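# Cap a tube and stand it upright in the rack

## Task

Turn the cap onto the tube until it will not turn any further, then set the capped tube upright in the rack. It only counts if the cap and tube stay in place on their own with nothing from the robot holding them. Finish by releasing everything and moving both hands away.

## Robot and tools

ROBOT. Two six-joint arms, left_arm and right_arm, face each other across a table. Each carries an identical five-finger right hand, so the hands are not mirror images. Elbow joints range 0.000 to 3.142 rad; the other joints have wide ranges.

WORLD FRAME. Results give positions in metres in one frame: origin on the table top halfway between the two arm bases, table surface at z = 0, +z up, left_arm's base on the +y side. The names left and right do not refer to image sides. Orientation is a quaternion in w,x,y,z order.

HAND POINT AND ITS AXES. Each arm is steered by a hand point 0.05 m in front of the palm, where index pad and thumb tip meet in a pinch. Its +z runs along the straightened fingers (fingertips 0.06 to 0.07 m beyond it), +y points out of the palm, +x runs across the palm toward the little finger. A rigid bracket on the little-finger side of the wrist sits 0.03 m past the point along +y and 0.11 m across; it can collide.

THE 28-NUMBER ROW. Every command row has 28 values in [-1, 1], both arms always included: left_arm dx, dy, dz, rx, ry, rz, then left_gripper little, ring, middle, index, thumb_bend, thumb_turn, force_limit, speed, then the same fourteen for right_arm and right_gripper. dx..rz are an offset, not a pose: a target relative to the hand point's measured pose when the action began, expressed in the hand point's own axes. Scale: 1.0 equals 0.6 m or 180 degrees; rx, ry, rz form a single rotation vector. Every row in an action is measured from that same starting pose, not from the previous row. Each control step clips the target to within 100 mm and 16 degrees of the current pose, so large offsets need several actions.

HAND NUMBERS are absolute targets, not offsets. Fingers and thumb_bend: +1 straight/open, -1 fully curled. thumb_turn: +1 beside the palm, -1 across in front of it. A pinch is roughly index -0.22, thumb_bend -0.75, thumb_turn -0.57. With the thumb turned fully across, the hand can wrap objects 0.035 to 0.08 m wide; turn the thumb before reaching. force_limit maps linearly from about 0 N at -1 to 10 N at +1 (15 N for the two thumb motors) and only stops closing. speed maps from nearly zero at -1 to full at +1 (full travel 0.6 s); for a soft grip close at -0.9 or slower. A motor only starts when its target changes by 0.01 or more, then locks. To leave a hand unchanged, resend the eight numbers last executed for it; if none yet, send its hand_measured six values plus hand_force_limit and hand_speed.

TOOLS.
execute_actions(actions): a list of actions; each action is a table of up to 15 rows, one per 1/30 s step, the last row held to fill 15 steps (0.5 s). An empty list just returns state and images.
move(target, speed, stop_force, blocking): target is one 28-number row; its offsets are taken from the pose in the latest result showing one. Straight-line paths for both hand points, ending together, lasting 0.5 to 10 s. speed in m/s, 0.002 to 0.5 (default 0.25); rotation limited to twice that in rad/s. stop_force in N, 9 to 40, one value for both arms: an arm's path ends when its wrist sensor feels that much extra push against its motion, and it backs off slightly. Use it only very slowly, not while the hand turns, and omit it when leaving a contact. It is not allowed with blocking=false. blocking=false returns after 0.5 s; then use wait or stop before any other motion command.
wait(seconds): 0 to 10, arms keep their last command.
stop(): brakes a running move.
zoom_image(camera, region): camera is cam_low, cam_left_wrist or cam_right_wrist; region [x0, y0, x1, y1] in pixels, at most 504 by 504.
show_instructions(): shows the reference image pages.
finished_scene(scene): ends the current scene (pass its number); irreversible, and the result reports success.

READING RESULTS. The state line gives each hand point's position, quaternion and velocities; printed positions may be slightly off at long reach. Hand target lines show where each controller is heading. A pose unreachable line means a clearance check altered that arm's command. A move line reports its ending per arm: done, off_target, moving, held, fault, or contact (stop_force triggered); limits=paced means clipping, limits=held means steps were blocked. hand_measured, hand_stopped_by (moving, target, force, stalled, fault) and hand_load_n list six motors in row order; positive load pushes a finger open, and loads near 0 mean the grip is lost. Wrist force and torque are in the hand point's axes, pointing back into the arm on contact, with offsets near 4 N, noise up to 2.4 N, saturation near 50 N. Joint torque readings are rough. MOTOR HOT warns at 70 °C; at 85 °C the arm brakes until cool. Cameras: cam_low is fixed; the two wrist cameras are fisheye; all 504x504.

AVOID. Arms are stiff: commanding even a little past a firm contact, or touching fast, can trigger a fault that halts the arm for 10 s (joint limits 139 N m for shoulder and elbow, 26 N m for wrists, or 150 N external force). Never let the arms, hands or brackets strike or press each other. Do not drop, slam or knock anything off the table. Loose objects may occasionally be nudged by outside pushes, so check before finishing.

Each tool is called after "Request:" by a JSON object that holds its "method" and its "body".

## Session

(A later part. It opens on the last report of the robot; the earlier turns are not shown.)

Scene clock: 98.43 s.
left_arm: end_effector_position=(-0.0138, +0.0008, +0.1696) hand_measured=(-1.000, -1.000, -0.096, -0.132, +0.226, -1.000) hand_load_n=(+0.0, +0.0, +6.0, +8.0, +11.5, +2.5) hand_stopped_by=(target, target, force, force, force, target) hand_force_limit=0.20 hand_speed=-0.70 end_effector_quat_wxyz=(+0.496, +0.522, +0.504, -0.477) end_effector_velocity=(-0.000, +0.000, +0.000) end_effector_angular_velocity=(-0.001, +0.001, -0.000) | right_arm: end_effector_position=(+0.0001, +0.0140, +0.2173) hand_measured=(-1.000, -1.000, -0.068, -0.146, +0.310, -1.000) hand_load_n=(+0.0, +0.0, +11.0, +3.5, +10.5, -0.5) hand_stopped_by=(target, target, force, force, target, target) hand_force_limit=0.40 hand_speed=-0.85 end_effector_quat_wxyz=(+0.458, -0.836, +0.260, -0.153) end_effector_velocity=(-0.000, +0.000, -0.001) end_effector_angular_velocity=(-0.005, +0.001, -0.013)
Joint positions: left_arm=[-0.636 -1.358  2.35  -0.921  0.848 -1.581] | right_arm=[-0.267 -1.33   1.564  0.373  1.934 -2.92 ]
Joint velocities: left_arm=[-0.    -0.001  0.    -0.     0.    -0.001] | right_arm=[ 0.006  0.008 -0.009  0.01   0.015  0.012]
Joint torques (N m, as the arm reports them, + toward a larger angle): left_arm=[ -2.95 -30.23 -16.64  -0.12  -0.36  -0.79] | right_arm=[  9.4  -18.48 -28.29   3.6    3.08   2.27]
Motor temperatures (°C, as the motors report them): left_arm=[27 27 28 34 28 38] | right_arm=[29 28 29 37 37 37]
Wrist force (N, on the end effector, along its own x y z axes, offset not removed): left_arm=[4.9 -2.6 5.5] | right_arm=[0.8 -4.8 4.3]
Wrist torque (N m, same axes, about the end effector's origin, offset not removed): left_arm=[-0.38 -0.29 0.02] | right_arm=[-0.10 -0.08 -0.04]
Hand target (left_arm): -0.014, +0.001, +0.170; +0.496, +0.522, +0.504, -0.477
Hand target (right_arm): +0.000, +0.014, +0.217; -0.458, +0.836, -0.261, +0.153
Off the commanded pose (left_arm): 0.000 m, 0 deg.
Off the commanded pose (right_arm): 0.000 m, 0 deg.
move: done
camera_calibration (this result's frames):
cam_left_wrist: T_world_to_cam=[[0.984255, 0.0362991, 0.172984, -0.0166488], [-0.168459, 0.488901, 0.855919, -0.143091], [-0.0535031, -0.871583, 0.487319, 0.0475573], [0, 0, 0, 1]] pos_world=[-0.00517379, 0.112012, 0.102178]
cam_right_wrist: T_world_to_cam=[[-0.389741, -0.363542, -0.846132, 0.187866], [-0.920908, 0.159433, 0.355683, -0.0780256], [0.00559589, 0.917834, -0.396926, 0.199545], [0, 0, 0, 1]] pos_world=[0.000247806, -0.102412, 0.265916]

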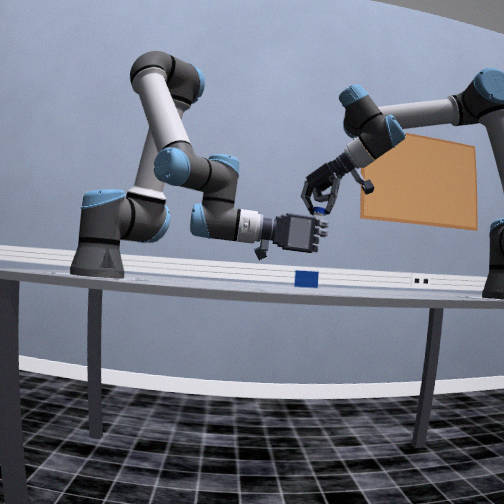

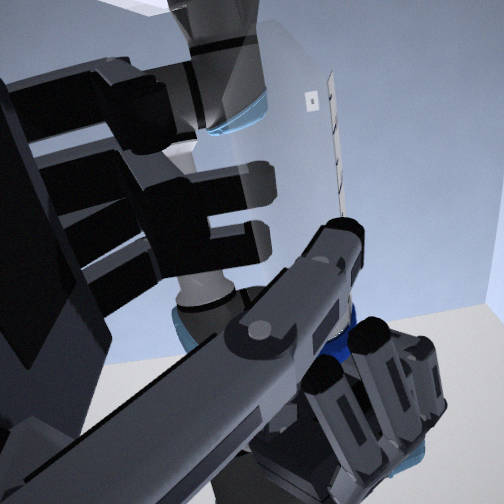

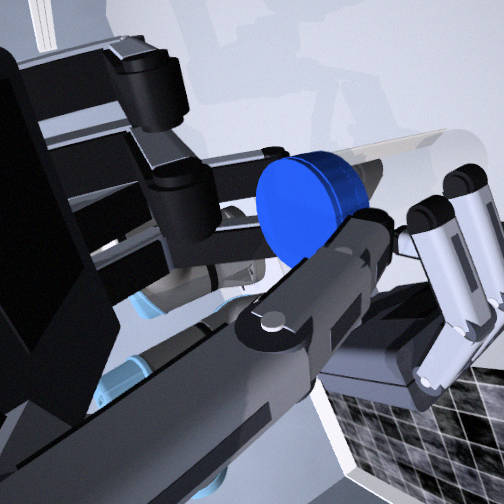

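Label starting to turn. One more, current offset +Y.

Request:
{"method": "move", "body": {"target": [0,0,0,0,0,0,-1,-1,-0.5,-0.5,-0.3,-1,0.2,-0.7,0.016,-0.005,0.0092,-0.0051,0.1869,0.1202,-1,-1,-0.6,-0.65,0.3,-1,0.4,-0.85], "speed": 0.2}}

Scene clock: 100.93 s.
left_arm: end_effector_position=(-0.0138, +0.0008, +0.1696) hand_measured=(-1.000, -1.000, -0.096, -0.132, +0.226, -1.000) hand_load_n=(+0.0, +0.0, +4.5, +8.0, +13.0, +4.0) hand_stopped_by=(target, target, force, force, force, target) hand_force_limit=0.20 hand_speed=-0.70 end_effector_quat_wxyz=(+0.496, +0.522, +0.504, -0.477) end_effector_velocity=(-0.000, -0.000, +0.001) end_effector_angular_velocity=(-0.001, +0.001, -0.001) | right_arm: end_effector_position=(+0.0115, +0.0136, +0.2168) hand_measured=(-1.000, -1.000, -0.068, -0.160, +0.310, -1.000) hand_load_n=(+0.0, +0.0, +9.5, +8.5, +10.5, -4.0) hand_stopped_by=(target, target, force, force, target, target) hand_force_limit=0.40 hand_speed=-0.85 end_effector_quat_wxyz=(+0.377, -0.698, +0.532, -0.297) end_effector_velocity=(-0.000, -0.000, -0.000) end_effector_angular_velocity=(-0.006, +0.002, -0.011)
Joint positions: left_arm=[-0.636 -1.358  2.35  -0.921  0.848 -1.581] | right_arm=[-0.095 -0.98   1.17   0.984  2.518 -2.063]
Joint velocities: left_arm=[-0.    -0.002 -0.     0.     0.     0.   ] | right_arm=[ 0.001  0.01  -0.011  0.023  0.003  0.02 ]
Joint torques (N m, as the arm reports them, + toward a larger angle): left_arm=[ -2.64 -30.73 -16.62  -0.32  -0.23  -0.76] | right_arm=[ 10.96 -29.36 -28.35   4.18   3.13   1.96]
Motor temperatures (°C, as the motors report them): left_arm=[27 27 28 34 28 38] | right_arm=[29 28 29 37 37 37]
Wrist force (N, on the end effector, along its own x y z axes, offset not removed): left_arm=[7.3 -2.4 3.4] | right_arm=[-5.0 -7.2 1.3]
Wrist torque (N m, same axes, about the end effector's origin, offset not removed): left_arm=[-0.28 -0.24 0.18] | right_arm=[-0.27 0.55 0.02]
Hand target (left_arm): -0.014, +0.001, +0.170; +0.496, +0.522, +0.504, -0.477
Hand target (right_arm): +0.011, +0.014, +0.217; -0.377, +0.697, -0.532, +0.297
Off the commanded pose (left_arm): 0.000 m, 0 deg.
Off the commanded pose (right_arm): 0.000 m, 0 deg.
move: done
camera_calibration (this result's frames):
cam_left_wrist: T_world_to_cam=[[0.984255, 0.0362988, 0.172986, -0.0166492], [-0.168461, 0.4889, 0.855919, -0.143091], [-0.053504, -0.871584, 0.487317, 0.0475579], [0, 0, 0, 1]] pos_world=[-0.00517355, 0.112012, 0.102178]
cam_right_wrist: T_world_to_cam=[[-0.538151, -0.0263005, -0.842438, 0.188087], [-0.601227, 0.712468, 0.361822, -0.079812], [0.590694, 0.701212, -0.399228, 0.196477], [0, 0, 0, 1]] pos_world=[-0.0628236, -0.0759614, 0.265768]

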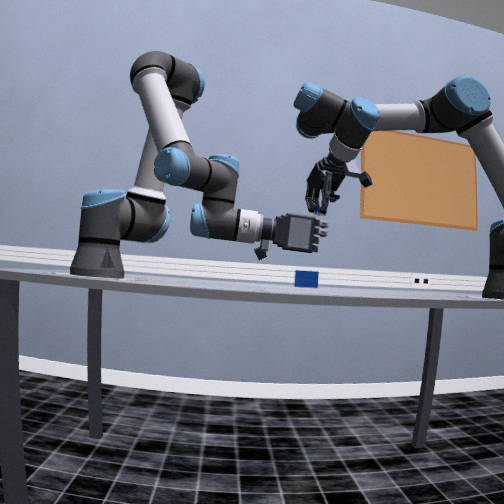

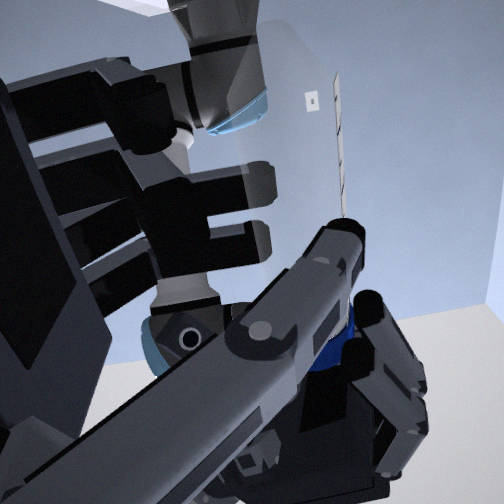

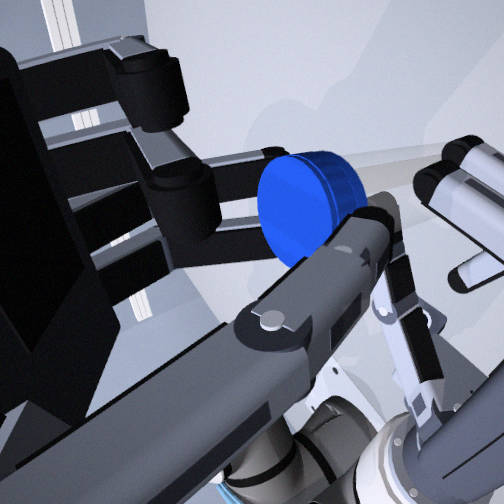

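Request:
{"method": "execute_actions", "body": {"actions": [[[0,0,0,0,0,0,-1,-1,-0.5,-0.5,-0.3,-1,0.2,-0.7,0,0,0,0,0,0,-1,-1,0.15,0.1,0.7,-1,0.1,0.5]]]}}

Request:
{"method": "move", "body": {"target": [0,0,0,0,0,0,-1,-1,-0.5,-0.5,-0.3,-1,0.2,-0.7,-0.0066,0.0146,-0.0226,0.0077,-0.28,-0.18,-1,-1,0.15,0.1,0.7,-1,0.1,0.5], "speed": 0.5}}

Request:
{"method": "move", "body": {"target": [0,0,0,0,0,0,-1,-1,-0.5,-0.5,-0.3,-1,0.2,-0.7,-0.0066,0.016,-0.0246,0.0077,-0.28,-0.18,-1,-1,0.15,0.1,0.7,-1,0.1,0.5], "speed": 0.5}}

Request:
{"method": "zoom_image", "body": {"camera": "cam_right_wrist", "region": [260,110,440,290]}}

Request:
{"method": "execute_actions", "body": {"actions": [[[0,0,0,0,0,0,-1,-1,-0.5,-0.5,-0.3,-1,0.2,-0.7,0,0,0,0,0,0,-1,-1,0.05,0,0.3,-1,-0.4,0]],[[0,0,0,0,0,0,-1,-1,-0.5,-0.5,-0.3,-1,0.2,-0.7,0,0,0,0,0,0,-1,-1,-0.5,-0.5,0.3,-1,0.1,-0.85]],[[0,0,0,0,0,0,-1,-1,-0.5,-0.5,-0.3,-1,0.2,-0.7,0,0,0,0,0,0,-1,-1,-0.55,-0.55,0.3,-1,0.5,-0.85]],[[0,0,0,0,0,0,-1,-1,-0.5,-0.5,-0.3,-1,0.2,-0.7,0,0,0,0,0,0,-1,-1,-0.6,-0.6,0.3,-1,0.6,-0.85]]]}}

Request:
{"method": "zoom_image", "body": {"camera": "cam_right_wrist", "region": [260,110,440,290]}}

Request:
{"method": "move", "body": {"target": [0,0,0,0,0,0,-1,-1,-0.5,-0.5,-0.3,-1,0.2,-0.7,0.0185,-0.0052,0.0085,-0.0051,0.1869,0.1202,-1,-1,-0.6,-0.6,0.3,-1,0.6,-0.85], "speed": 0.25}}

Request:
{"method": "zoom_image", "body": {"camera": "cam_right_wrist", "region": [260,110,440,290]}}

Scene clock: 102.23 s.
left_arm: end_effector_position=(-0.0138, +0.0008, +0.1696) hand_measured=(-1.000, -1.000, -0.096, -0.132, +0.226, -1.000) hand_load_n=(+0.0, +0.0, +7.0, +5.0, +11.5, -1.5) hand_stopped_by=(target, target, force, force, force, target) hand_force_limit=0.20 hand_speed=-0.70 end_effector_quat_wxyz=(+0.496, +0.522, +0.504, -0.477) end_effector_velocity=(+0.001, -0.000, +0.000) end_effector_angular_velocity=(-0.000, +0.000, +0.001) | right_arm: end_effector_position=(+0.0114, +0.0136, +0.2168) hand_measured=(-1.000, -1.000, +0.150, +0.100, +0.700, -1.000) hand_load_n=(+0.0, +0.0, +0.0, +0.0, +0.0, +0.0) hand_stopped_by=(target, target, target, target, target, target) hand_force_limit=0.10 hand_speed=0.50 end_effector_quat_wxyz=(+0.377, -0.698, +0.532, -0.297) end_effector_velocity=(+0.000, +0.000, +0.001) end_effector_angular_velocity=(+0.001, -0.000, +0.000)
Joint positions: left_arm=[-0.636 -1.358  2.35  -0.921  0.848 -1.581] | right_arm=[-0.095 -0.98   1.17   0.984  2.518 -2.063]
Joint velocities: left_arm=[ 0.001 -0.001 -0.     0.    -0.    -0.   ] | right_arm=[-0.    -0.001  0.    -0.001 -0.    -0.001]
Joint torques (N m, as the arm reports them, + toward a larger angle): left_arm=[ -4.18 -29.95 -17.05  -0.65  -0.36  -0.84] | right_arm=[-10.95 -49.7   -6.07   0.09  -1.3   -2.27]
Motor temperatures (°C, as the motors report them): left_arm=[27 27 28 34 28 38] | right_arm=[29 28 29 37 37 37]
Wrist force (N, on the end effector, along its own x y z axes, offset not removed): left_arm=[0.6 -2.2 2.7] | right_arm=[-0.7 -0.9 -1.8]
Wrist torque (N m, same axes, about the end effector's origin, offset not removed): left_arm=[-0.73 -0.32 -0.11] | right_arm=[-0.10 0.28 0.08]
Hand target (left_arm): -0.014, +0.001, +0.170; +0.496, +0.522, +0.504, -0.477
Hand target (right_arm): +0.011, +0.014, +0.217; -0.377, +0.698, -0.532, +0.297
Off the commanded pose (left_arm): 0.000 m, 0 deg.
Off the commanded pose (right_arm): 0.000 m, 0 deg.
camera_calibration (this result's frames):
cam_left_wrist: T_world_to_cam=[[0.984255, 0.0362987, 0.172986, -0.0166493], [-0.168461, 0.4889, 0.855919, -0.143091], [-0.053504, -0.871584, 0.487317, 0.0475579], [0, 0, 0, 1]] pos_world=[-0.00517351, 0.112012, 0.102178]
cam_right_wrist: T_world_to_cam=[[-0.538152, -0.0263619, -0.842435, 0.188045], [-0.60125, 0.712466, 0.361787, -0.0798205], [0.590669, 0.701211, -0.399265, 0.196489], [0, 0, 0, 1]] pos_world=[-0.0628555, -0.075954, 0.265745]

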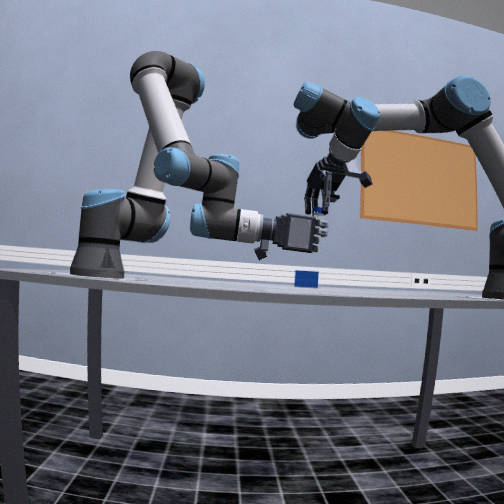

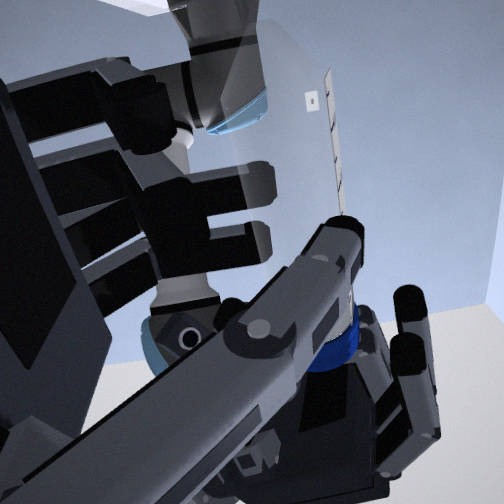

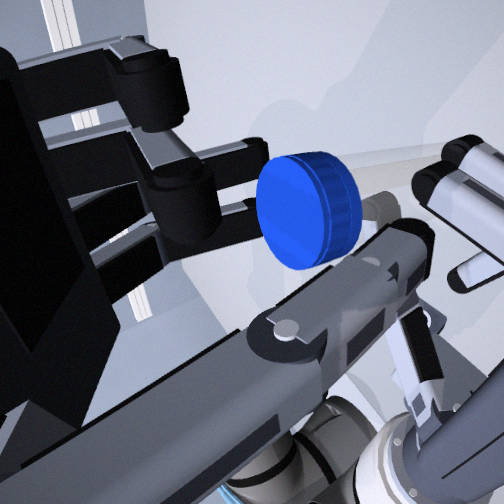

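Scene clock: 104.00 s.
left_arm: end_effector_position=(-0.0138, +0.0008, +0.1696) hand_measured=(-1.000, -1.000, -0.096, -0.132, +0.226, -1.000) hand_load_n=(+0.0, +0.0, +7.0, +5.0, +11.5, -1.5) hand_stopped_by=(target, target, force, force, force, target) hand_force_limit=0.20 hand_speed=-0.70 end_effector_quat_wxyz=(+0.496, +0.522, +0.504, -0.477) end_effector_velocity=(+0.000, -0.000, -0.001) end_effector_angular_velocity=(+0.001, +0.000, +0.000) | right_arm: end_effector_position=(-0.0050, +0.0133, +0.2171) hand_measured=(-1.000, -1.000, +0.150, +0.100, +0.700, -1.000) hand_load_n=(+0.0, +0.0, +0.0, +0.0, +0.0, +0.0) hand_stopped_by=(target, target, target, target, target, target) hand_force_limit=0.10 hand_speed=0.50 end_effector_quat_wxyz=(+0.479, -0.868, +0.111, -0.073) end_effector_velocity=(-0.000, -0.000, -0.001) end_effector_angular_velocity=(-0.003, +0.005, +0.012)
Joint positions: left_arm=[-0.636 -1.358  2.35  -0.921  0.848 -1.581] | right_arm=[-0.405 -1.391  1.635  0.317  1.528 -3.193]
Joint velocities: left_arm=[ 0.     0.002 -0.     0.     0.    -0.002] | right_arm=[-0.007  0.002  0.     0.003 -0.017 -0.007]
Joint torques (N m, as the arm reports them, + toward a larger angle): left_arm=[ -3.56 -31.04 -15.73  -0.66  -0.36  -0.91] | right_arm=[-10.53 -18.36  -8.13   1.9   -2.57  -2.2 ]
Motor temperatures (°C, as the motors report them): left_arm=[27 27 28 34 28 38] | right_arm=[29 28 29 37 37 37]
Wrist force (N, on the end effector, along its own x y z axes, offset not removed): left_arm=[0.1 -1.4 1.5] | right_arm=[1.1 -2.6 -0.4]
Wrist torque (N m, same axes, about the end effector's origin, offset not removed): left_arm=[-0.55 -0.20 -0.09] | right_arm=[-0.50 0.13 -0.18]
Hand target (left_arm): -0.014, +0.001, +0.170; +0.496, +0.522, +0.504, -0.477
Hand target (right_arm): -0.005, +0.013, +0.217; -0.478, +0.868, -0.110, +0.073
Off the commanded pose (left_arm): 0.000 m, 0 deg.
Off the commanded pose (right_arm): 0.000 m, 0 deg.
move: done
camera_calibration (this result's frames):
cam_left_wrist: T_world_to_cam=[[0.984255, 0.0362987, 0.172986, -0.0166492], [-0.168461, 0.4889, 0.855919, -0.14309], [-0.0535041, -0.871585, 0.487317, 0.047558], [0, 0, 0, 1]] pos_world=[-0.00517354, 0.112012, 0.102178]
cam_right_wrist: T_world_to_cam=[[-0.238686, -0.473269, -0.847965, 0.188025], [-0.921729, -0.16446, 0.351239, -0.077252], [-0.305687, 0.86543, -0.396972, 0.199331], [0, 0, 0, 1]] pos_world=[0.0346066, -0.0962255, 0.265702]

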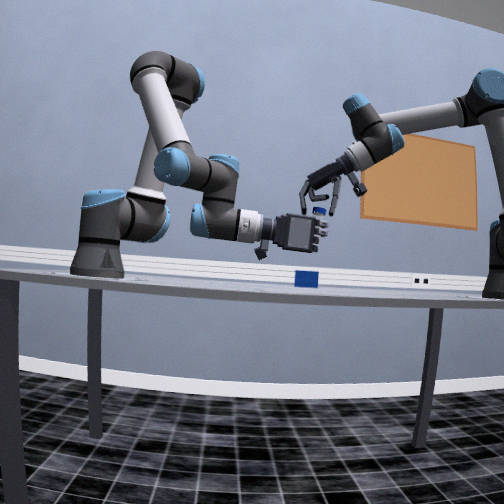

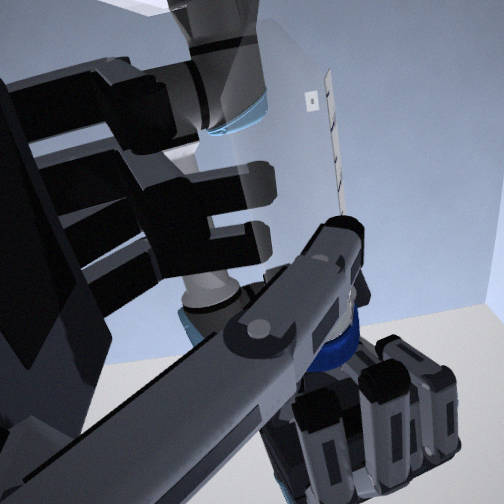

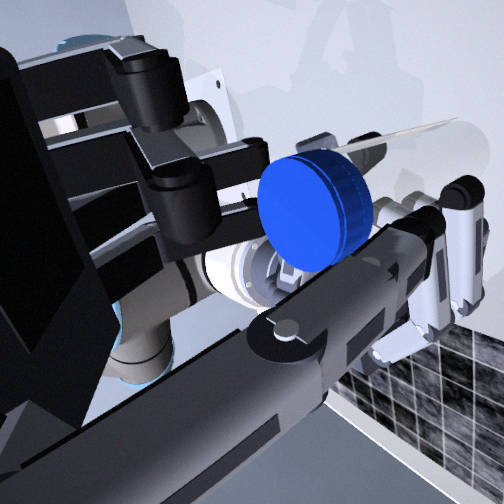

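Scene clock: 105.87 s.
left_arm: end_effector_position=(-0.0138, +0.0008, +0.1696) hand_measured=(-1.000, -1.000, -0.096, -0.132, +0.226, -1.000) hand_load_n=(+0.0, +0.0, +7.0, +5.0, +11.5, -1.5) hand_stopped_by=(target, target, force, force, force, target) hand_force_limit=0.20 hand_speed=-0.70 end_effector_quat_wxyz=(+0.496, +0.522, +0.504, -0.477) end_effector_velocity=(+0.000, -0.000, +0.001) end_effector_angular_velocity=(-0.001, +0.002, +0.000) | right_arm: end_effector_position=(-0.0134, -0.0027, +0.2165) hand_measured=(-1.000, -1.000, +0.150, +0.100, +0.700, -1.000) hand_load_n=(+0.0, +0.0, +0.0, +0.0, +0.0, +0.0) hand_stopped_by=(target, target, target, target, target, target) hand_force_limit=0.10 hand_speed=0.50 end_effector_quat_wxyz=(-0.452, +0.807, +0.340, -0.170) end_effector_velocity=(-0.000, -0.000, -0.000) end_effector_angular_velocity=(-0.008, +0.001, +0.011)
Joint positions: left_arm=[-0.636 -1.358  2.35  -0.921  0.848 -1.581] | right_arm=[-0.667 -1.073  1.334  0.974  0.6   -4.351]
Joint velocities: left_arm=[ 0.    -0.002 -0.     0.    -0.    -0.001] | right_arm=[ 0.001  0.009 -0.011  0.023 -0.    -0.018]
Joint torques (N m, as the arm reports them, + toward a larger angle): left_arm=[ -2.78 -30.92 -17.14  -0.63  -0.48  -0.8 ] | right_arm=[ 10.08 -29.61 -29.85   3.86   1.59  -2.43]
Motor temperatures (°C, as the motors report them): left_arm=[27 27 28 34 28 38] | right_arm=[29 28 29 37 37 37]
Wrist force (N, on the end effector, along its own x y z axes, offset not removed): left_arm=[0.5 -0.7 0.8] | right_arm=[-2.3 -3.6 -2.8]
Wrist torque (N m, same axes, about the end effector's origin, offset not removed): left_arm=[-0.37 -0.33 -0.09] | right_arm=[-0.33 0.78 -0.41]
Hand target (left_arm): -0.014, +0.001, +0.170; +0.496, +0.522, +0.504, -0.477
Hand target (right_arm): -0.013, -0.003, +0.216; -0.452, +0.807, +0.341, -0.171
Off the commanded pose (left_arm): 0.000 m, 0 deg.
Off the commanded pose (right_arm): 0.000 m, 0 deg.
move: done
camera_calibration (this result's frames):
cam_left_wrist: T_world_to_cam=[[0.984255, 0.0362986, 0.172986, -0.0166492], [-0.168461, 0.4889, 0.855919, -0.143091], [-0.0535041, -0.871584, 0.487317, 0.0475579], [0, 0, 0, 1]] pos_world=[-0.00517357, 0.112012, 0.102178]
cam_right_wrist: T_world_to_cam=[[0.297947, -0.438945, -0.847676, 0.185193], [-0.32424, -0.881748, 0.342622, -0.0794689], [-0.897829, 0.172767, -0.405037, 0.202321], [0, 0, 0, 1]] pos_world=[0.100705, -0.0237363, 0.266159]

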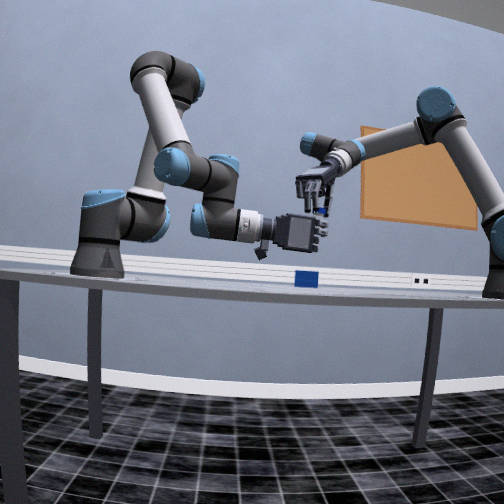

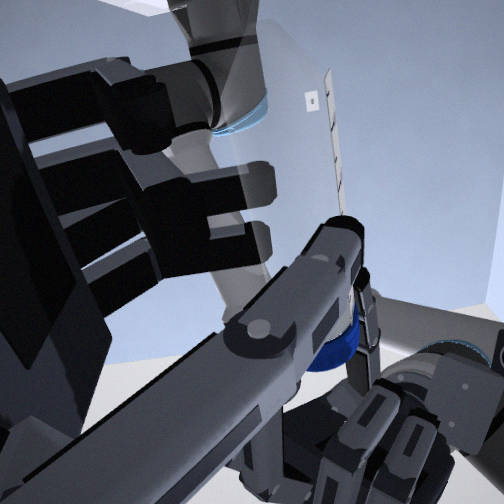

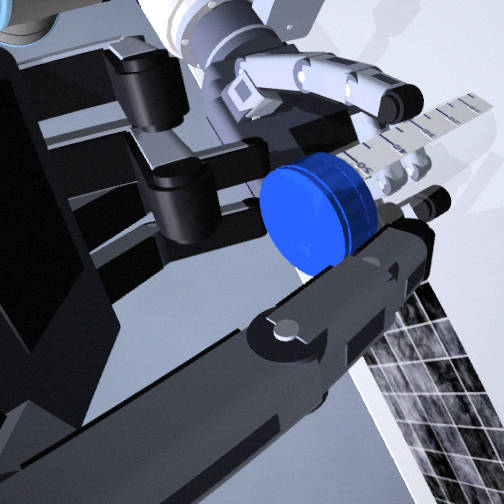

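Region (260, 110, 440, 290) of cam_right_wrist's 504x504 image, scaled by 2.800, with more detail than that image has.

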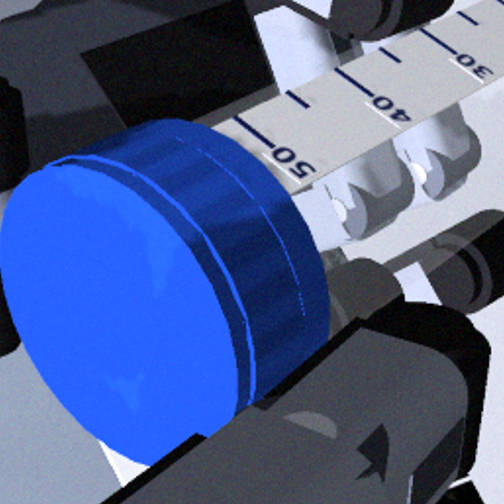

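Scene clock: 107.87 s.
left_arm: end_effector_position=(-0.0138, +0.0008, +0.1696) hand_measured=(-1.000, -1.000, -0.096, -0.132, +0.226, -1.000) hand_load_n=(+0.0, +0.0, +6.5, +5.0, +11.5, +0.0) hand_stopped_by=(target, target, force, force, force, target) hand_force_limit=0.20 hand_speed=-0.70 end_effector_quat_wxyz=(+0.496, +0.522, +0.504, -0.477) end_effector_velocity=(-0.000, +0.000, -0.000) end_effector_angular_velocity=(+0.000, -0.000, -0.001) | right_arm: end_effector_position=(-0.0134, -0.0027, +0.2165) hand_measured=(-1.000, -1.000, -0.076, -0.154, +0.312, -1.000) hand_load_n=(+0.0, +0.0, +9.5, +6.0, +14.5, -1.0) hand_stopped_by=(target, target, force, force, target, target) hand_force_limit=0.60 hand_speed=-0.85 end_effector_quat_wxyz=(-0.452, +0.807, +0.340, -0.170) end_effector_velocity=(-0.000, -0.000, +0.001) end_effector_angular_velocity=(+0.002, +0.000, +0.000)
Joint positions: left_arm=[-0.636 -1.358  2.35  -0.921  0.848 -1.581] | right_arm=[-0.667 -1.073  1.334  0.974  0.601 -4.351]
Joint velocities: left_arm=[-0.     0.001  0.    -0.     0.     0.   ] | right_arm=[ 0.    -0.001 -0.    -0.    -0.001  0.   ]
Joint torques (N m, as the arm reports them, + toward a larger angle): left_arm=[ -3.04 -29.96 -16.    -0.63  -0.5   -0.74] | right_arm=[ -1.9  -43.3   -8.81   0.64  -1.33   1.94]
Motor temperatures (°C, as the motors report them): left_arm=[27 27 28 34 28 38] | right_arm=[29 28 29 37 37 37]
Wrist force (N, on the end effector, along its own x y z axes, offset not removed): left_arm=[2.0 -2.2 1.1] | right_arm=[-0.2 -2.3 0.1]
Wrist torque (N m, same axes, about the end effector's origin, offset not removed): left_arm=[-0.46 -0.58 0.01] | right_arm=[-0.45 0.35 -0.08]
Hand target (left_arm): -0.014, +0.001, +0.170; +0.496, +0.522, +0.504, -0.477
Hand target (right_arm): -0.013, -0.003, +0.216; -0.452, +0.807, +0.340, -0.170
Off the commanded pose (left_arm): 0.000 m, 0 deg.
Off the commanded pose (right_arm): 0.000 m, 0 deg.
camera_calibration (this result's frames):
cam_left_wrist: T_world_to_cam=[[0.984255, 0.0362986, 0.172986, -0.0166492], [-0.168461, 0.4889, 0.855919, -0.143091], [-0.0535041, -0.871584, 0.487317, 0.0475579], [0, 0, 0, 1]] pos_world=[-0.00517357, 0.112012, 0.102178]
cam_right_wrist: T_world_to_cam=[[0.297991, -0.438968, -0.847649, 0.185177], [-0.324215, -0.881746, 0.342648, -0.0794669], [-0.897823, 0.172715, -0.405073, 0.202307], [0, 0, 0, 1]] pos_world=[0.10069, -0.0237241, 0.266143]

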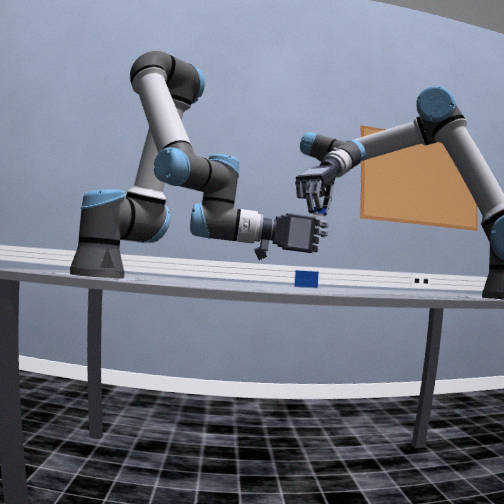

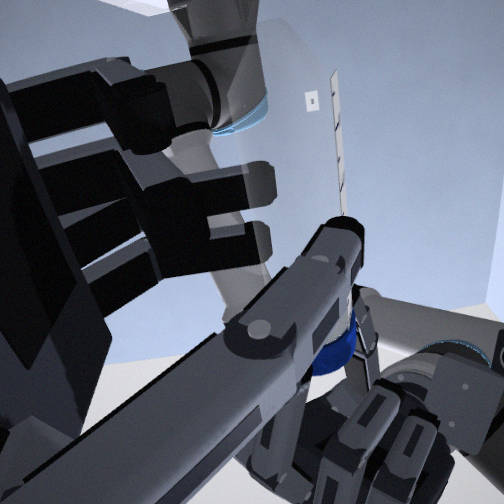

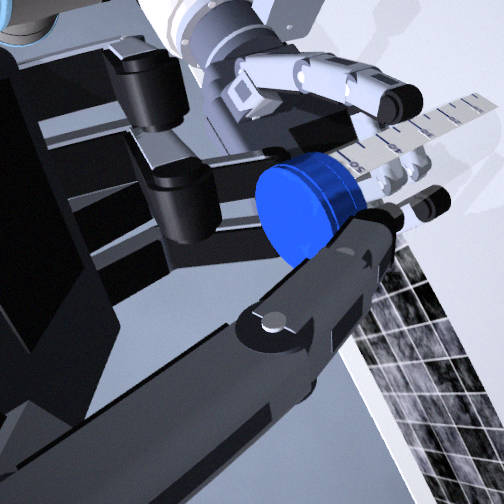

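Region (260, 110, 440, 290) of cam_right_wrist's 504x504 image, scaled by 2.800, with more detail than that image has.

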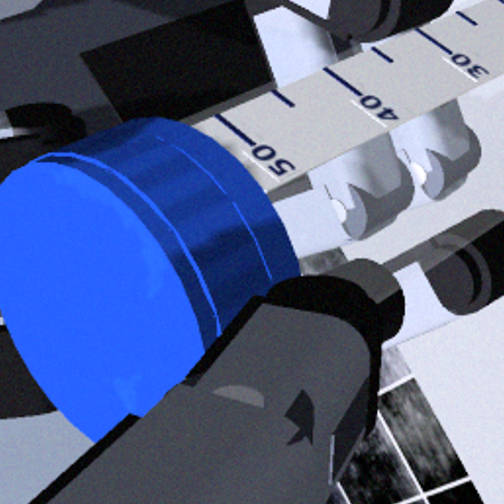

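Scene clock: 109.80 s.
left_arm: end_effector_position=(-0.0138, +0.0008, +0.1696) hand_measured=(-1.000, -1.000, -0.096, -0.134, +0.226, -1.000) hand_load_n=(+0.0, +0.0, +6.0, +0.5, +11.0, -1.5) hand_stopped_by=(target, target, force, force, force, target) hand_force_limit=0.20 hand_speed=-0.70 end_effector_quat_wxyz=(+0.496, +0.522, +0.504, -0.477) end_effector_velocity=(-0.000, +0.000, -0.000) end_effector_angular_velocity=(-0.000, +0.001, -0.000) | right_arm: end_effector_position=(-0.0097, +0.0094, +0.2170) hand_measured=(-1.000, -1.000, -0.076, -0.154, +0.312, -1.000) hand_load_n=(+0.0, +0.0, +9.5, +4.0, +14.5, -3.5) hand_stopped_by=(target, target, force, force, target, target) hand_force_limit=0.60 hand_speed=-0.85 end_effector_quat_wxyz=(-0.485, +0.874, +0.042, -0.009) end_effector_velocity=(-0.001, +0.000, -0.000) end_effector_angular_velocity=(-0.000, -0.001, -0.009)
Joint positions: left_arm=[-0.636 -1.358  2.35  -0.921  0.848 -1.581] | right_arm=[-0.537 -1.368  1.616  0.378  1.13  -3.47 ]
Joint velocities: left_arm=[-0.    -0.     0.    -0.    -0.    -0.001] | right_arm=[ 0.005 -0.002  0.002 -0.004  0.012  0.008]
Joint torques (N m, as the arm reports them, + toward a larger angle): left_arm=[ -3.76 -29.78 -17.53  -0.57  -0.49  -0.87] | right_arm=[  9.2  -33.45  -6.08  -1.72   3.     2.33]
Motor temperatures (°C, as the motors report them): left_arm=[27 27 28 34 28 38] | right_arm=[29 28 29 37 37 37]
Wrist force (N, on the end effector, along its own x y z axes, offset not removed): left_arm=[7.0 0.1 -0.5] | right_arm=[4.9 -4.3 -6.8]
Wrist torque (N m, same axes, about the end effector's origin, offset not removed): left_arm=[-0.24 -0.43 -0.06] | right_arm=[-0.10 -0.74 0.41]
Hand target (left_arm): -0.014, +0.001, +0.170; +0.496, +0.522, +0.504, -0.477
Hand target (right_arm): -0.010, +0.009, +0.217; -0.484, +0.874, +0.042, -0.009
Off the commanded pose (left_arm): 0.000 m, 0 deg.
Off the commanded pose (right_arm): 0.000 m, 0 deg.
move: done
camera_calibration (this result's frames):
cam_left_wrist: T_world_to_cam=[[0.984255, 0.0362988, 0.172986, -0.0166492], [-0.168461, 0.4889, 0.855919, -0.143091], [-0.053504, -0.871584, 0.487317, 0.0475578], [0, 0, 0, 1]] pos_world=[-0.00517356, 0.112012, 0.102178]
cam_right_wrist: T_world_to_cam=[[-0.0601092, -0.525112, -0.848907, 0.187424], [-0.811834, -0.469103, 0.347659, -0.0774885], [-0.580786, 0.71007, -0.398107, 0.200267], [0, 0, 0, 1]] pos_world=[0.0646703, -0.0801353, 0.265773]

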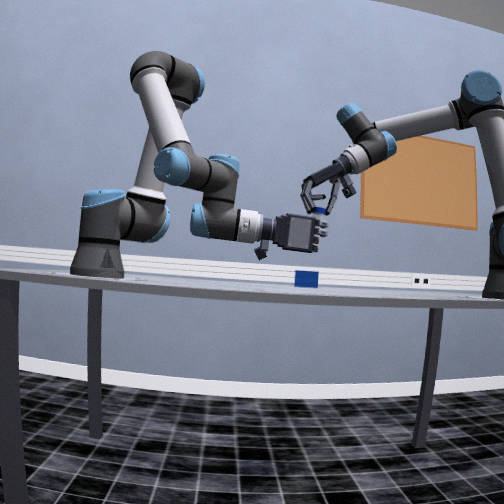

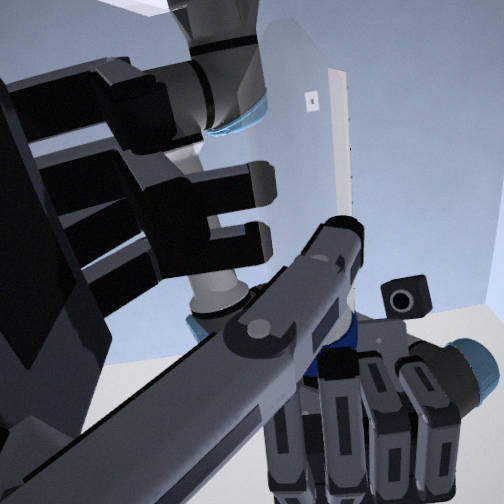

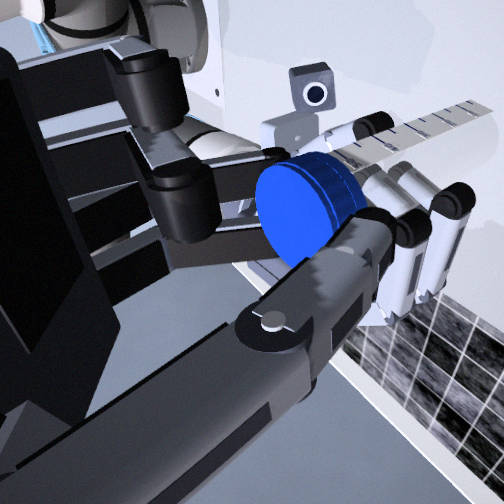

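Region (260, 110, 440, 290) of cam_right_wrist's 504x504 image, scaled by 2.800, with more detail than that image has.

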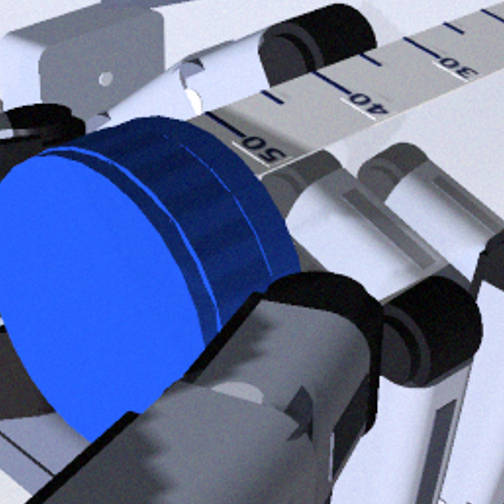

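Request:
{"method": "execute_actions", "body": {"actions": [[[0,0,0,0,0,0,-1,-1,0.5,0.5,0.8,-1,0.2,0,0,0,0,0,0,0,-1,-1,-0.6,-0.6,0.3,-1,0.6,-0.85]]]}}

Request:
{"method": "move", "body": {"target": [0,-0.12,0,0,0,0,-1,-1,0.5,0.5,0.8,-1,0.2,0,0,0,0,0,0,0,-1,-1,-0.6,-0.6,0.3,-1,0.6,-0.85], "speed": 0.15}}

Request:
{"method": "move", "body": {"target": [0,0,-0.3,0,0,0,-1,-1,0.5,0.5,0.8,-1,0.2,0,0.1,0,0,0,0,0,-1,-1,-0.6,-0.6,0.3,-1,0.6,-0.85]}}

Request:
{"method": "zoom_image", "body": {"camera": "cam_low", "region": [270,180,370,280]}}

Scene clock: 110.60 s.
left_arm: end_effector_position=(-0.0138, +0.0008, +0.1696) hand_measured=(-1.000, -1.000, +0.500, +0.498, +0.636, -1.000) hand_load_n=(+0.0, +0.0, +0.0, +0.0, +0.0, +0.0) hand_stopped_by=(target, target, moving, moving, moving, target) hand_force_limit=0.20 hand_speed=0.00 end_effector_quat_wxyz=(+0.496, +0.522, +0.504, -0.477) end_effector_velocity=(+0.001, -0.000, -0.000) end_effector_angular_velocity=(+0.000, -0.000, +0.001) | right_arm: end_effector_position=(-0.0097, +0.0094, +0.2170) hand_measured=(-1.000, -1.000, -0.076, -0.154, +0.312, -1.000) hand_load_n=(+0.0, +0.0, +9.5, +5.0, +15.0, +0.5) hand_stopped_by=(target, target, force, force, target, target) hand_force_limit=0.60 hand_speed=-0.85 end_effector_quat_wxyz=(-0.484, +0.874, +0.042, -0.009) end_effector_velocity=(+0.001, +0.000, +0.000) end_effector_angular_velocity=(-0.000, -0.001, -0.001)
Joint positions: left_arm=[-0.636 -1.358  2.35  -0.921  0.848 -1.581] | right_arm=[-0.537 -1.368  1.616  0.378  1.13  -3.47 ]
Joint velocities: left_arm=[ 0.001  0.001 -0.    -0.    -0.    -0.   ] | right_arm=[-0.     0.    -0.001  0.001  0.001 -0.001]
Joint torques (N m, as the arm reports them, + toward a larger angle): left_arm=[ -4.18 -30.34 -16.42  -0.62  -0.45  -0.93] | right_arm=[ -9.96 -20.04 -31.19   2.22  -2.95  -2.36]
Motor temperatures (°C, as the motors report them): left_arm=[27 27 28 34 28 38] | right_arm=[29 28 29 37 37 37]
Wrist force (N, on the end effector, along its own x y z axes, offset not removed): left_arm=[1.7 -1.4 1.5] | right_arm=[0.8 -5.8 -0.6]
Wrist torque (N m, same axes, about the end effector's origin, offset not removed): left_arm=[-0.51 -0.50 0.02] | right_arm=[-0.89 -0.19 0.21]
Hand target (left_arm): -0.014, +0.001, +0.170; +0.496, +0.522, +0.504, -0.477
Hand target (right_arm): -0.010, +0.009, +0.217; -0.485, +0.874, +0.042, -0.009
Off the commanded pose (left_arm): 0.000 m, 0 deg.
Off the commanded pose (right_arm): 0.000 m, 0 deg.
camera_calibration (this result's frames):
cam_left_wrist: T_world_to_cam=[[0.984255, 0.0362989, 0.172986, -0.0166493], [-0.168461, 0.4889, 0.855919, -0.143091], [-0.0535039, -0.871585, 0.487317, 0.047558], [0, 0, 0, 1]] pos_world=[-0.00517347, 0.112012, 0.102178]
cam_right_wrist: T_world_to_cam=[[-0.0601185, -0.525128, -0.848897, 0.187397], [-0.811835, -0.469091, 0.347674, -0.077525], [-0.580783, 0.710066, -0.398117, 0.200277], [0, 0, 0, 1]] pos_world=[0.064646, -0.0801685, 0.265768]

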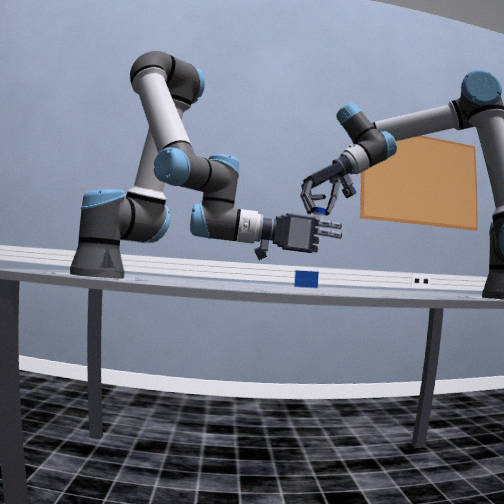

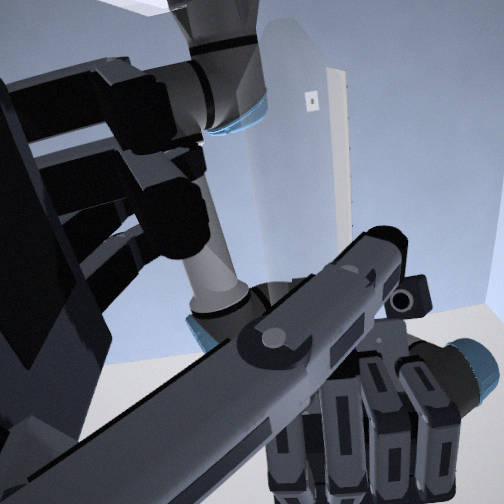

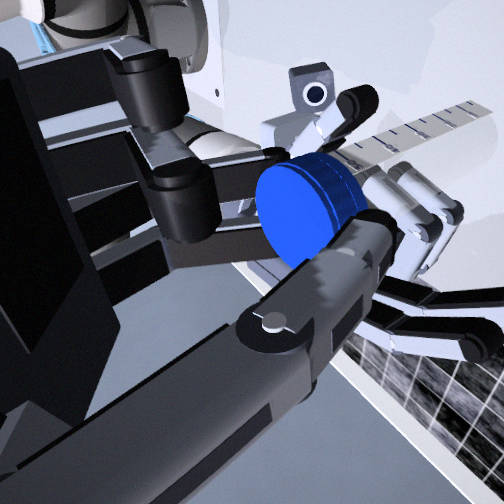

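Scene clock: 111.63 s.
left_arm: end_effector_position=(-0.0856, +0.0008, +0.1664) hand_measured=(-1.000, -1.000, +0.500, +0.500, +0.800, -1.000) hand_load_n=(+0.0, +0.0, +0.0, +0.0, +0.0, +0.0) hand_stopped_by=(target, target, target, target, target, target) hand_force_limit=0.20 hand_speed=0.00 end_effector_quat_wxyz=(+0.495, +0.522, +0.504, -0.477) end_effector_velocity=(-0.002, -0.000, -0.001) end_effector_angular_velocity=(+0.001, -0.002, +0.001) | right_arm: end_effector_position=(-0.0097, +0.0094, +0.2170) hand_measured=(-1.000, -1.000, -0.076, -0.154, +0.312, -1.000) hand_load_n=(+0.0, +0.0, +9.5, +5.0, +15.0, +0.5) hand_stopped_by=(target, target, force, force, target, target) hand_force_limit=0.60 hand_speed=-0.85 end_effector_quat_wxyz=(-0.485, +0.874, +0.042, -0.009) end_effector_velocity=(-0.000, +0.000, -0.000) end_effector_angular_velocity=(+0.000, +0.000, +0.001)
Joint positions: left_arm=[-0.796 -1.294  2.27  -0.891  0.689 -1.6  ] | right_arm=[-0.537 -1.368  1.616  0.378  1.13  -3.47 ]
Joint velocities: left_arm=[-0.004  0.004 -0.004  0.003 -0.005 -0.   ] | right_arm=[ 0.001  0.001 -0.    -0.001 -0.    -0.   ]
Joint torques (N m, as the arm reports them, + toward a larger angle): left_arm=[-10.75 -14.19 -22.39   1.11  -1.61  -2.52] | right_arm=[ -6.77 -24.16 -18.49   1.66  -1.94  -1.79]
Motor temperatures (°C, as the motors report them): left_arm=[27 27 28 34 28 38] | right_arm=[29 28 29 37 37 37]
Wrist force (N, on the end effector, along its own x y z axes, offset not removed): left_arm=[0.8 -1.3 1.6] | right_arm=[1.1 -0.4 0.7]
Wrist torque (N m, same axes, about the end effector's origin, offset not removed): left_arm=[-0.53 -0.37 -0.08] | right_arm=[-0.08 0.00 0.18]
Hand target (left_arm): -0.086, +0.001, +0.166; +0.495, +0.522, +0.504, -0.477
Hand target (right_arm): -0.010, +0.009, +0.217; -0.484, +0.874, +0.042, -0.009
Off the commanded pose (left_arm): 0.000 m, 0 deg.
Off the commanded pose (right_arm): 0.000 m, 0 deg.
move: done
camera_calibration (this result's frames):
cam_left_wrist: T_world_to_cam=[[0.984343, 0.0361251, 0.172519, 0.0546458], [-0.167996, 0.488494, 0.856242, -0.152535], [-0.053343, -0.871819, 0.486915, 0.0453765], [0, 0, 0, 1]] pos_world=[-0.0769949, 0.112099, 0.0990852]
cam_right_wrist: T_world_to_cam=[[-0.0601106, -0.525114, -0.848907, 0.187414], [-0.811837, -0.469099, 0.34766, -0.0775104], [-0.580782, 0.710071, -0.398109, 0.200274], [0, 0, 0, 1]] pos_world=[0.0646555, -0.0801554, 0.265775]

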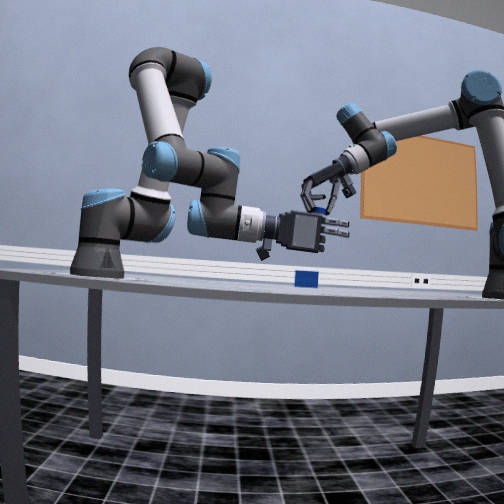

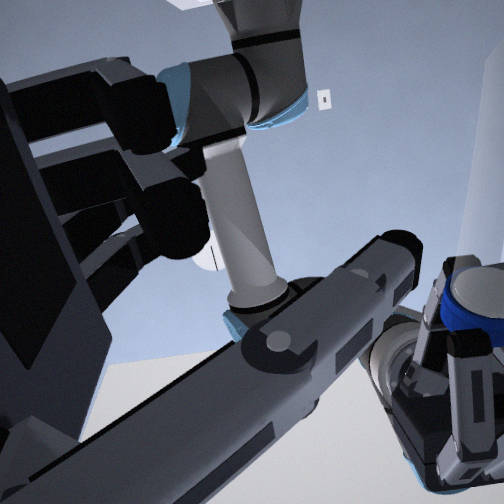

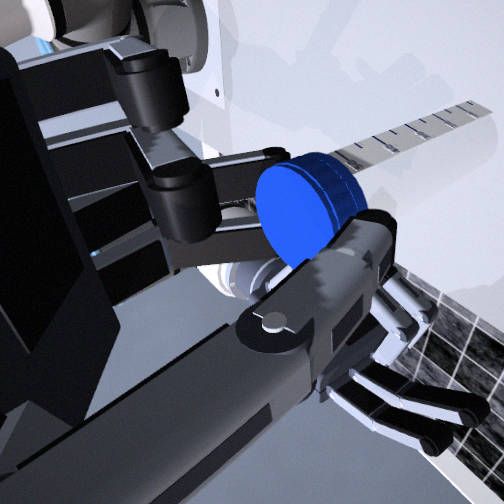

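Scene clock: 113.27 s.
left_arm: end_effector_position=(-0.0862, +0.1799, +0.1755) hand_measured=(-1.000, -1.000, +0.500, +0.500, +0.800, -1.000) hand_load_n=(+0.0, +0.0, +0.0, +0.0, +0.0, +0.0) hand_stopped_by=(target, target, target, target, target, target) hand_force_limit=0.20 hand_speed=0.00 end_effector_quat_wxyz=(+0.506, +0.512, +0.489, -0.493) end_effector_velocity=(+0.000, +0.003, -0.001) end_effector_angular_velocity=(-0.005, +0.003, -0.002) | right_arm: end_effector_position=(+0.0501, +0.0142, +0.2184) hand_measured=(-1.000, -1.000, -0.076, -0.154, +0.312, -1.000) hand_load_n=(+0.0, +0.0, +9.5, +5.0, +15.0, +0.5) hand_stopped_by=(target, target, force, force, target, target) hand_force_limit=0.60 hand_speed=-0.85 end_effector_quat_wxyz=(-0.484, +0.874, +0.042, -0.009) end_effector_velocity=(-0.000, +0.000, +0.000) end_effector_angular_velocity=(+0.001, -0.001, +0.001)
Joint positions: left_arm=[-1.489 -1.511  2.617 -0.735  0.007 -1.906] | right_arm=[-0.655 -1.319  1.558  0.426  1.036 -3.551]
Joint velocities: left_arm=[-0.016  0.017  0.     0.029 -0.014 -0.049] | right_arm=[ 0.    -0.001 -0.    -0.    -0.001 -0.001]
Joint torques (N m, as the arm reports them, + toward a larger angle): left_arm=[-9.08 -0.08 -3.61  3.03 -2.21 -2.65] | right_arm=[-10.6  -20.53 -32.74   2.3   -3.01  -2.38]
Motor temperatures (°C, as the motors report them): left_arm=[27 27 28 34 28 38] | right_arm=[29 28 29 37 37 37]
Wrist force (N, on the end effector, along its own x y z axes, offset not removed): left_arm=[0.9 -0.8 2.2] | right_arm=[1.5 2.4 -2.3]
Wrist torque (N m, same axes, about the end effector's origin, offset not removed): left_arm=[-0.48 -0.38 0.00] | right_arm=[0.46 0.13 0.32]
Hand target (left_arm): -0.086, +0.180, +0.175; +0.506, +0.512, +0.488, -0.493
Hand target (right_arm): +0.050, +0.014, +0.218; -0.484, +0.874, +0.042, -0.009
Off the commanded pose (left_arm): 0.001 m, 3 deg.
Off the commanded pose (right_arm): 0.000 m, 0 deg.
move: off_target (left_arm)
camera_calibration (this result's frames):
cam_left_wrist: T_world_to_cam=[[0.984954, 0.0324755, 0.169739, 0.0483967], [-0.16062, 0.534479, 0.829779, -0.250893], [-0.0637746, -0.844558, 0.531653, 0.183355], [0, 0, 0, 1]] pos_world=[-0.0762737, 0.287379, 0.10249]
cam_right_wrist: T_world_to_cam=[[-0.0599924, -0.525168, -0.848881, 0.194737], [-0.811889, -0.469073, 0.347574, -0.0271191], [-0.580722, 0.710049, -0.398237, 0.232131], [0, 0, 0, 1]] pos_world=[0.124469, -0.0752758, 0.267178]

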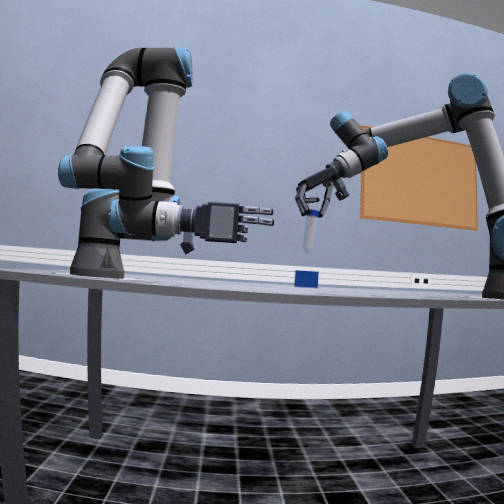

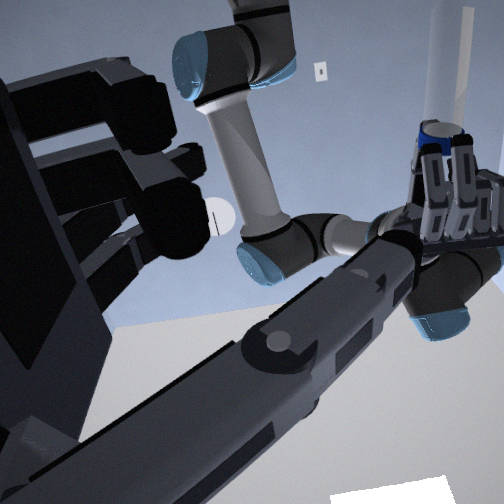

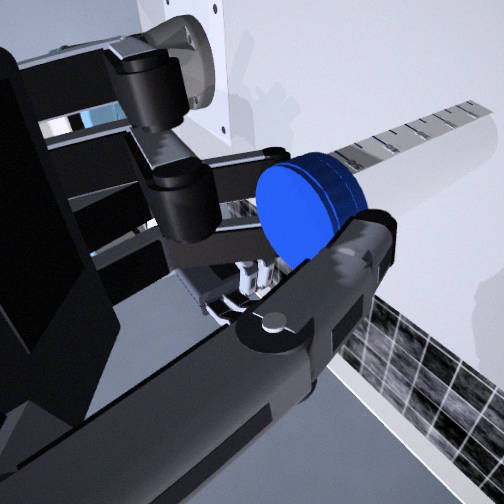

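Region (270, 180, 370, 280) of cam_low's 504x504 image, scaled by 5.040, with more detail than that image has.

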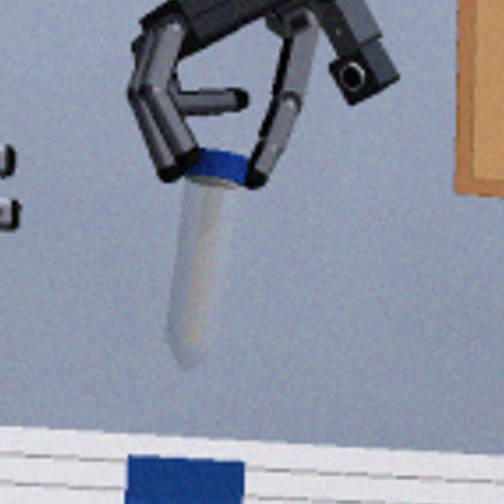

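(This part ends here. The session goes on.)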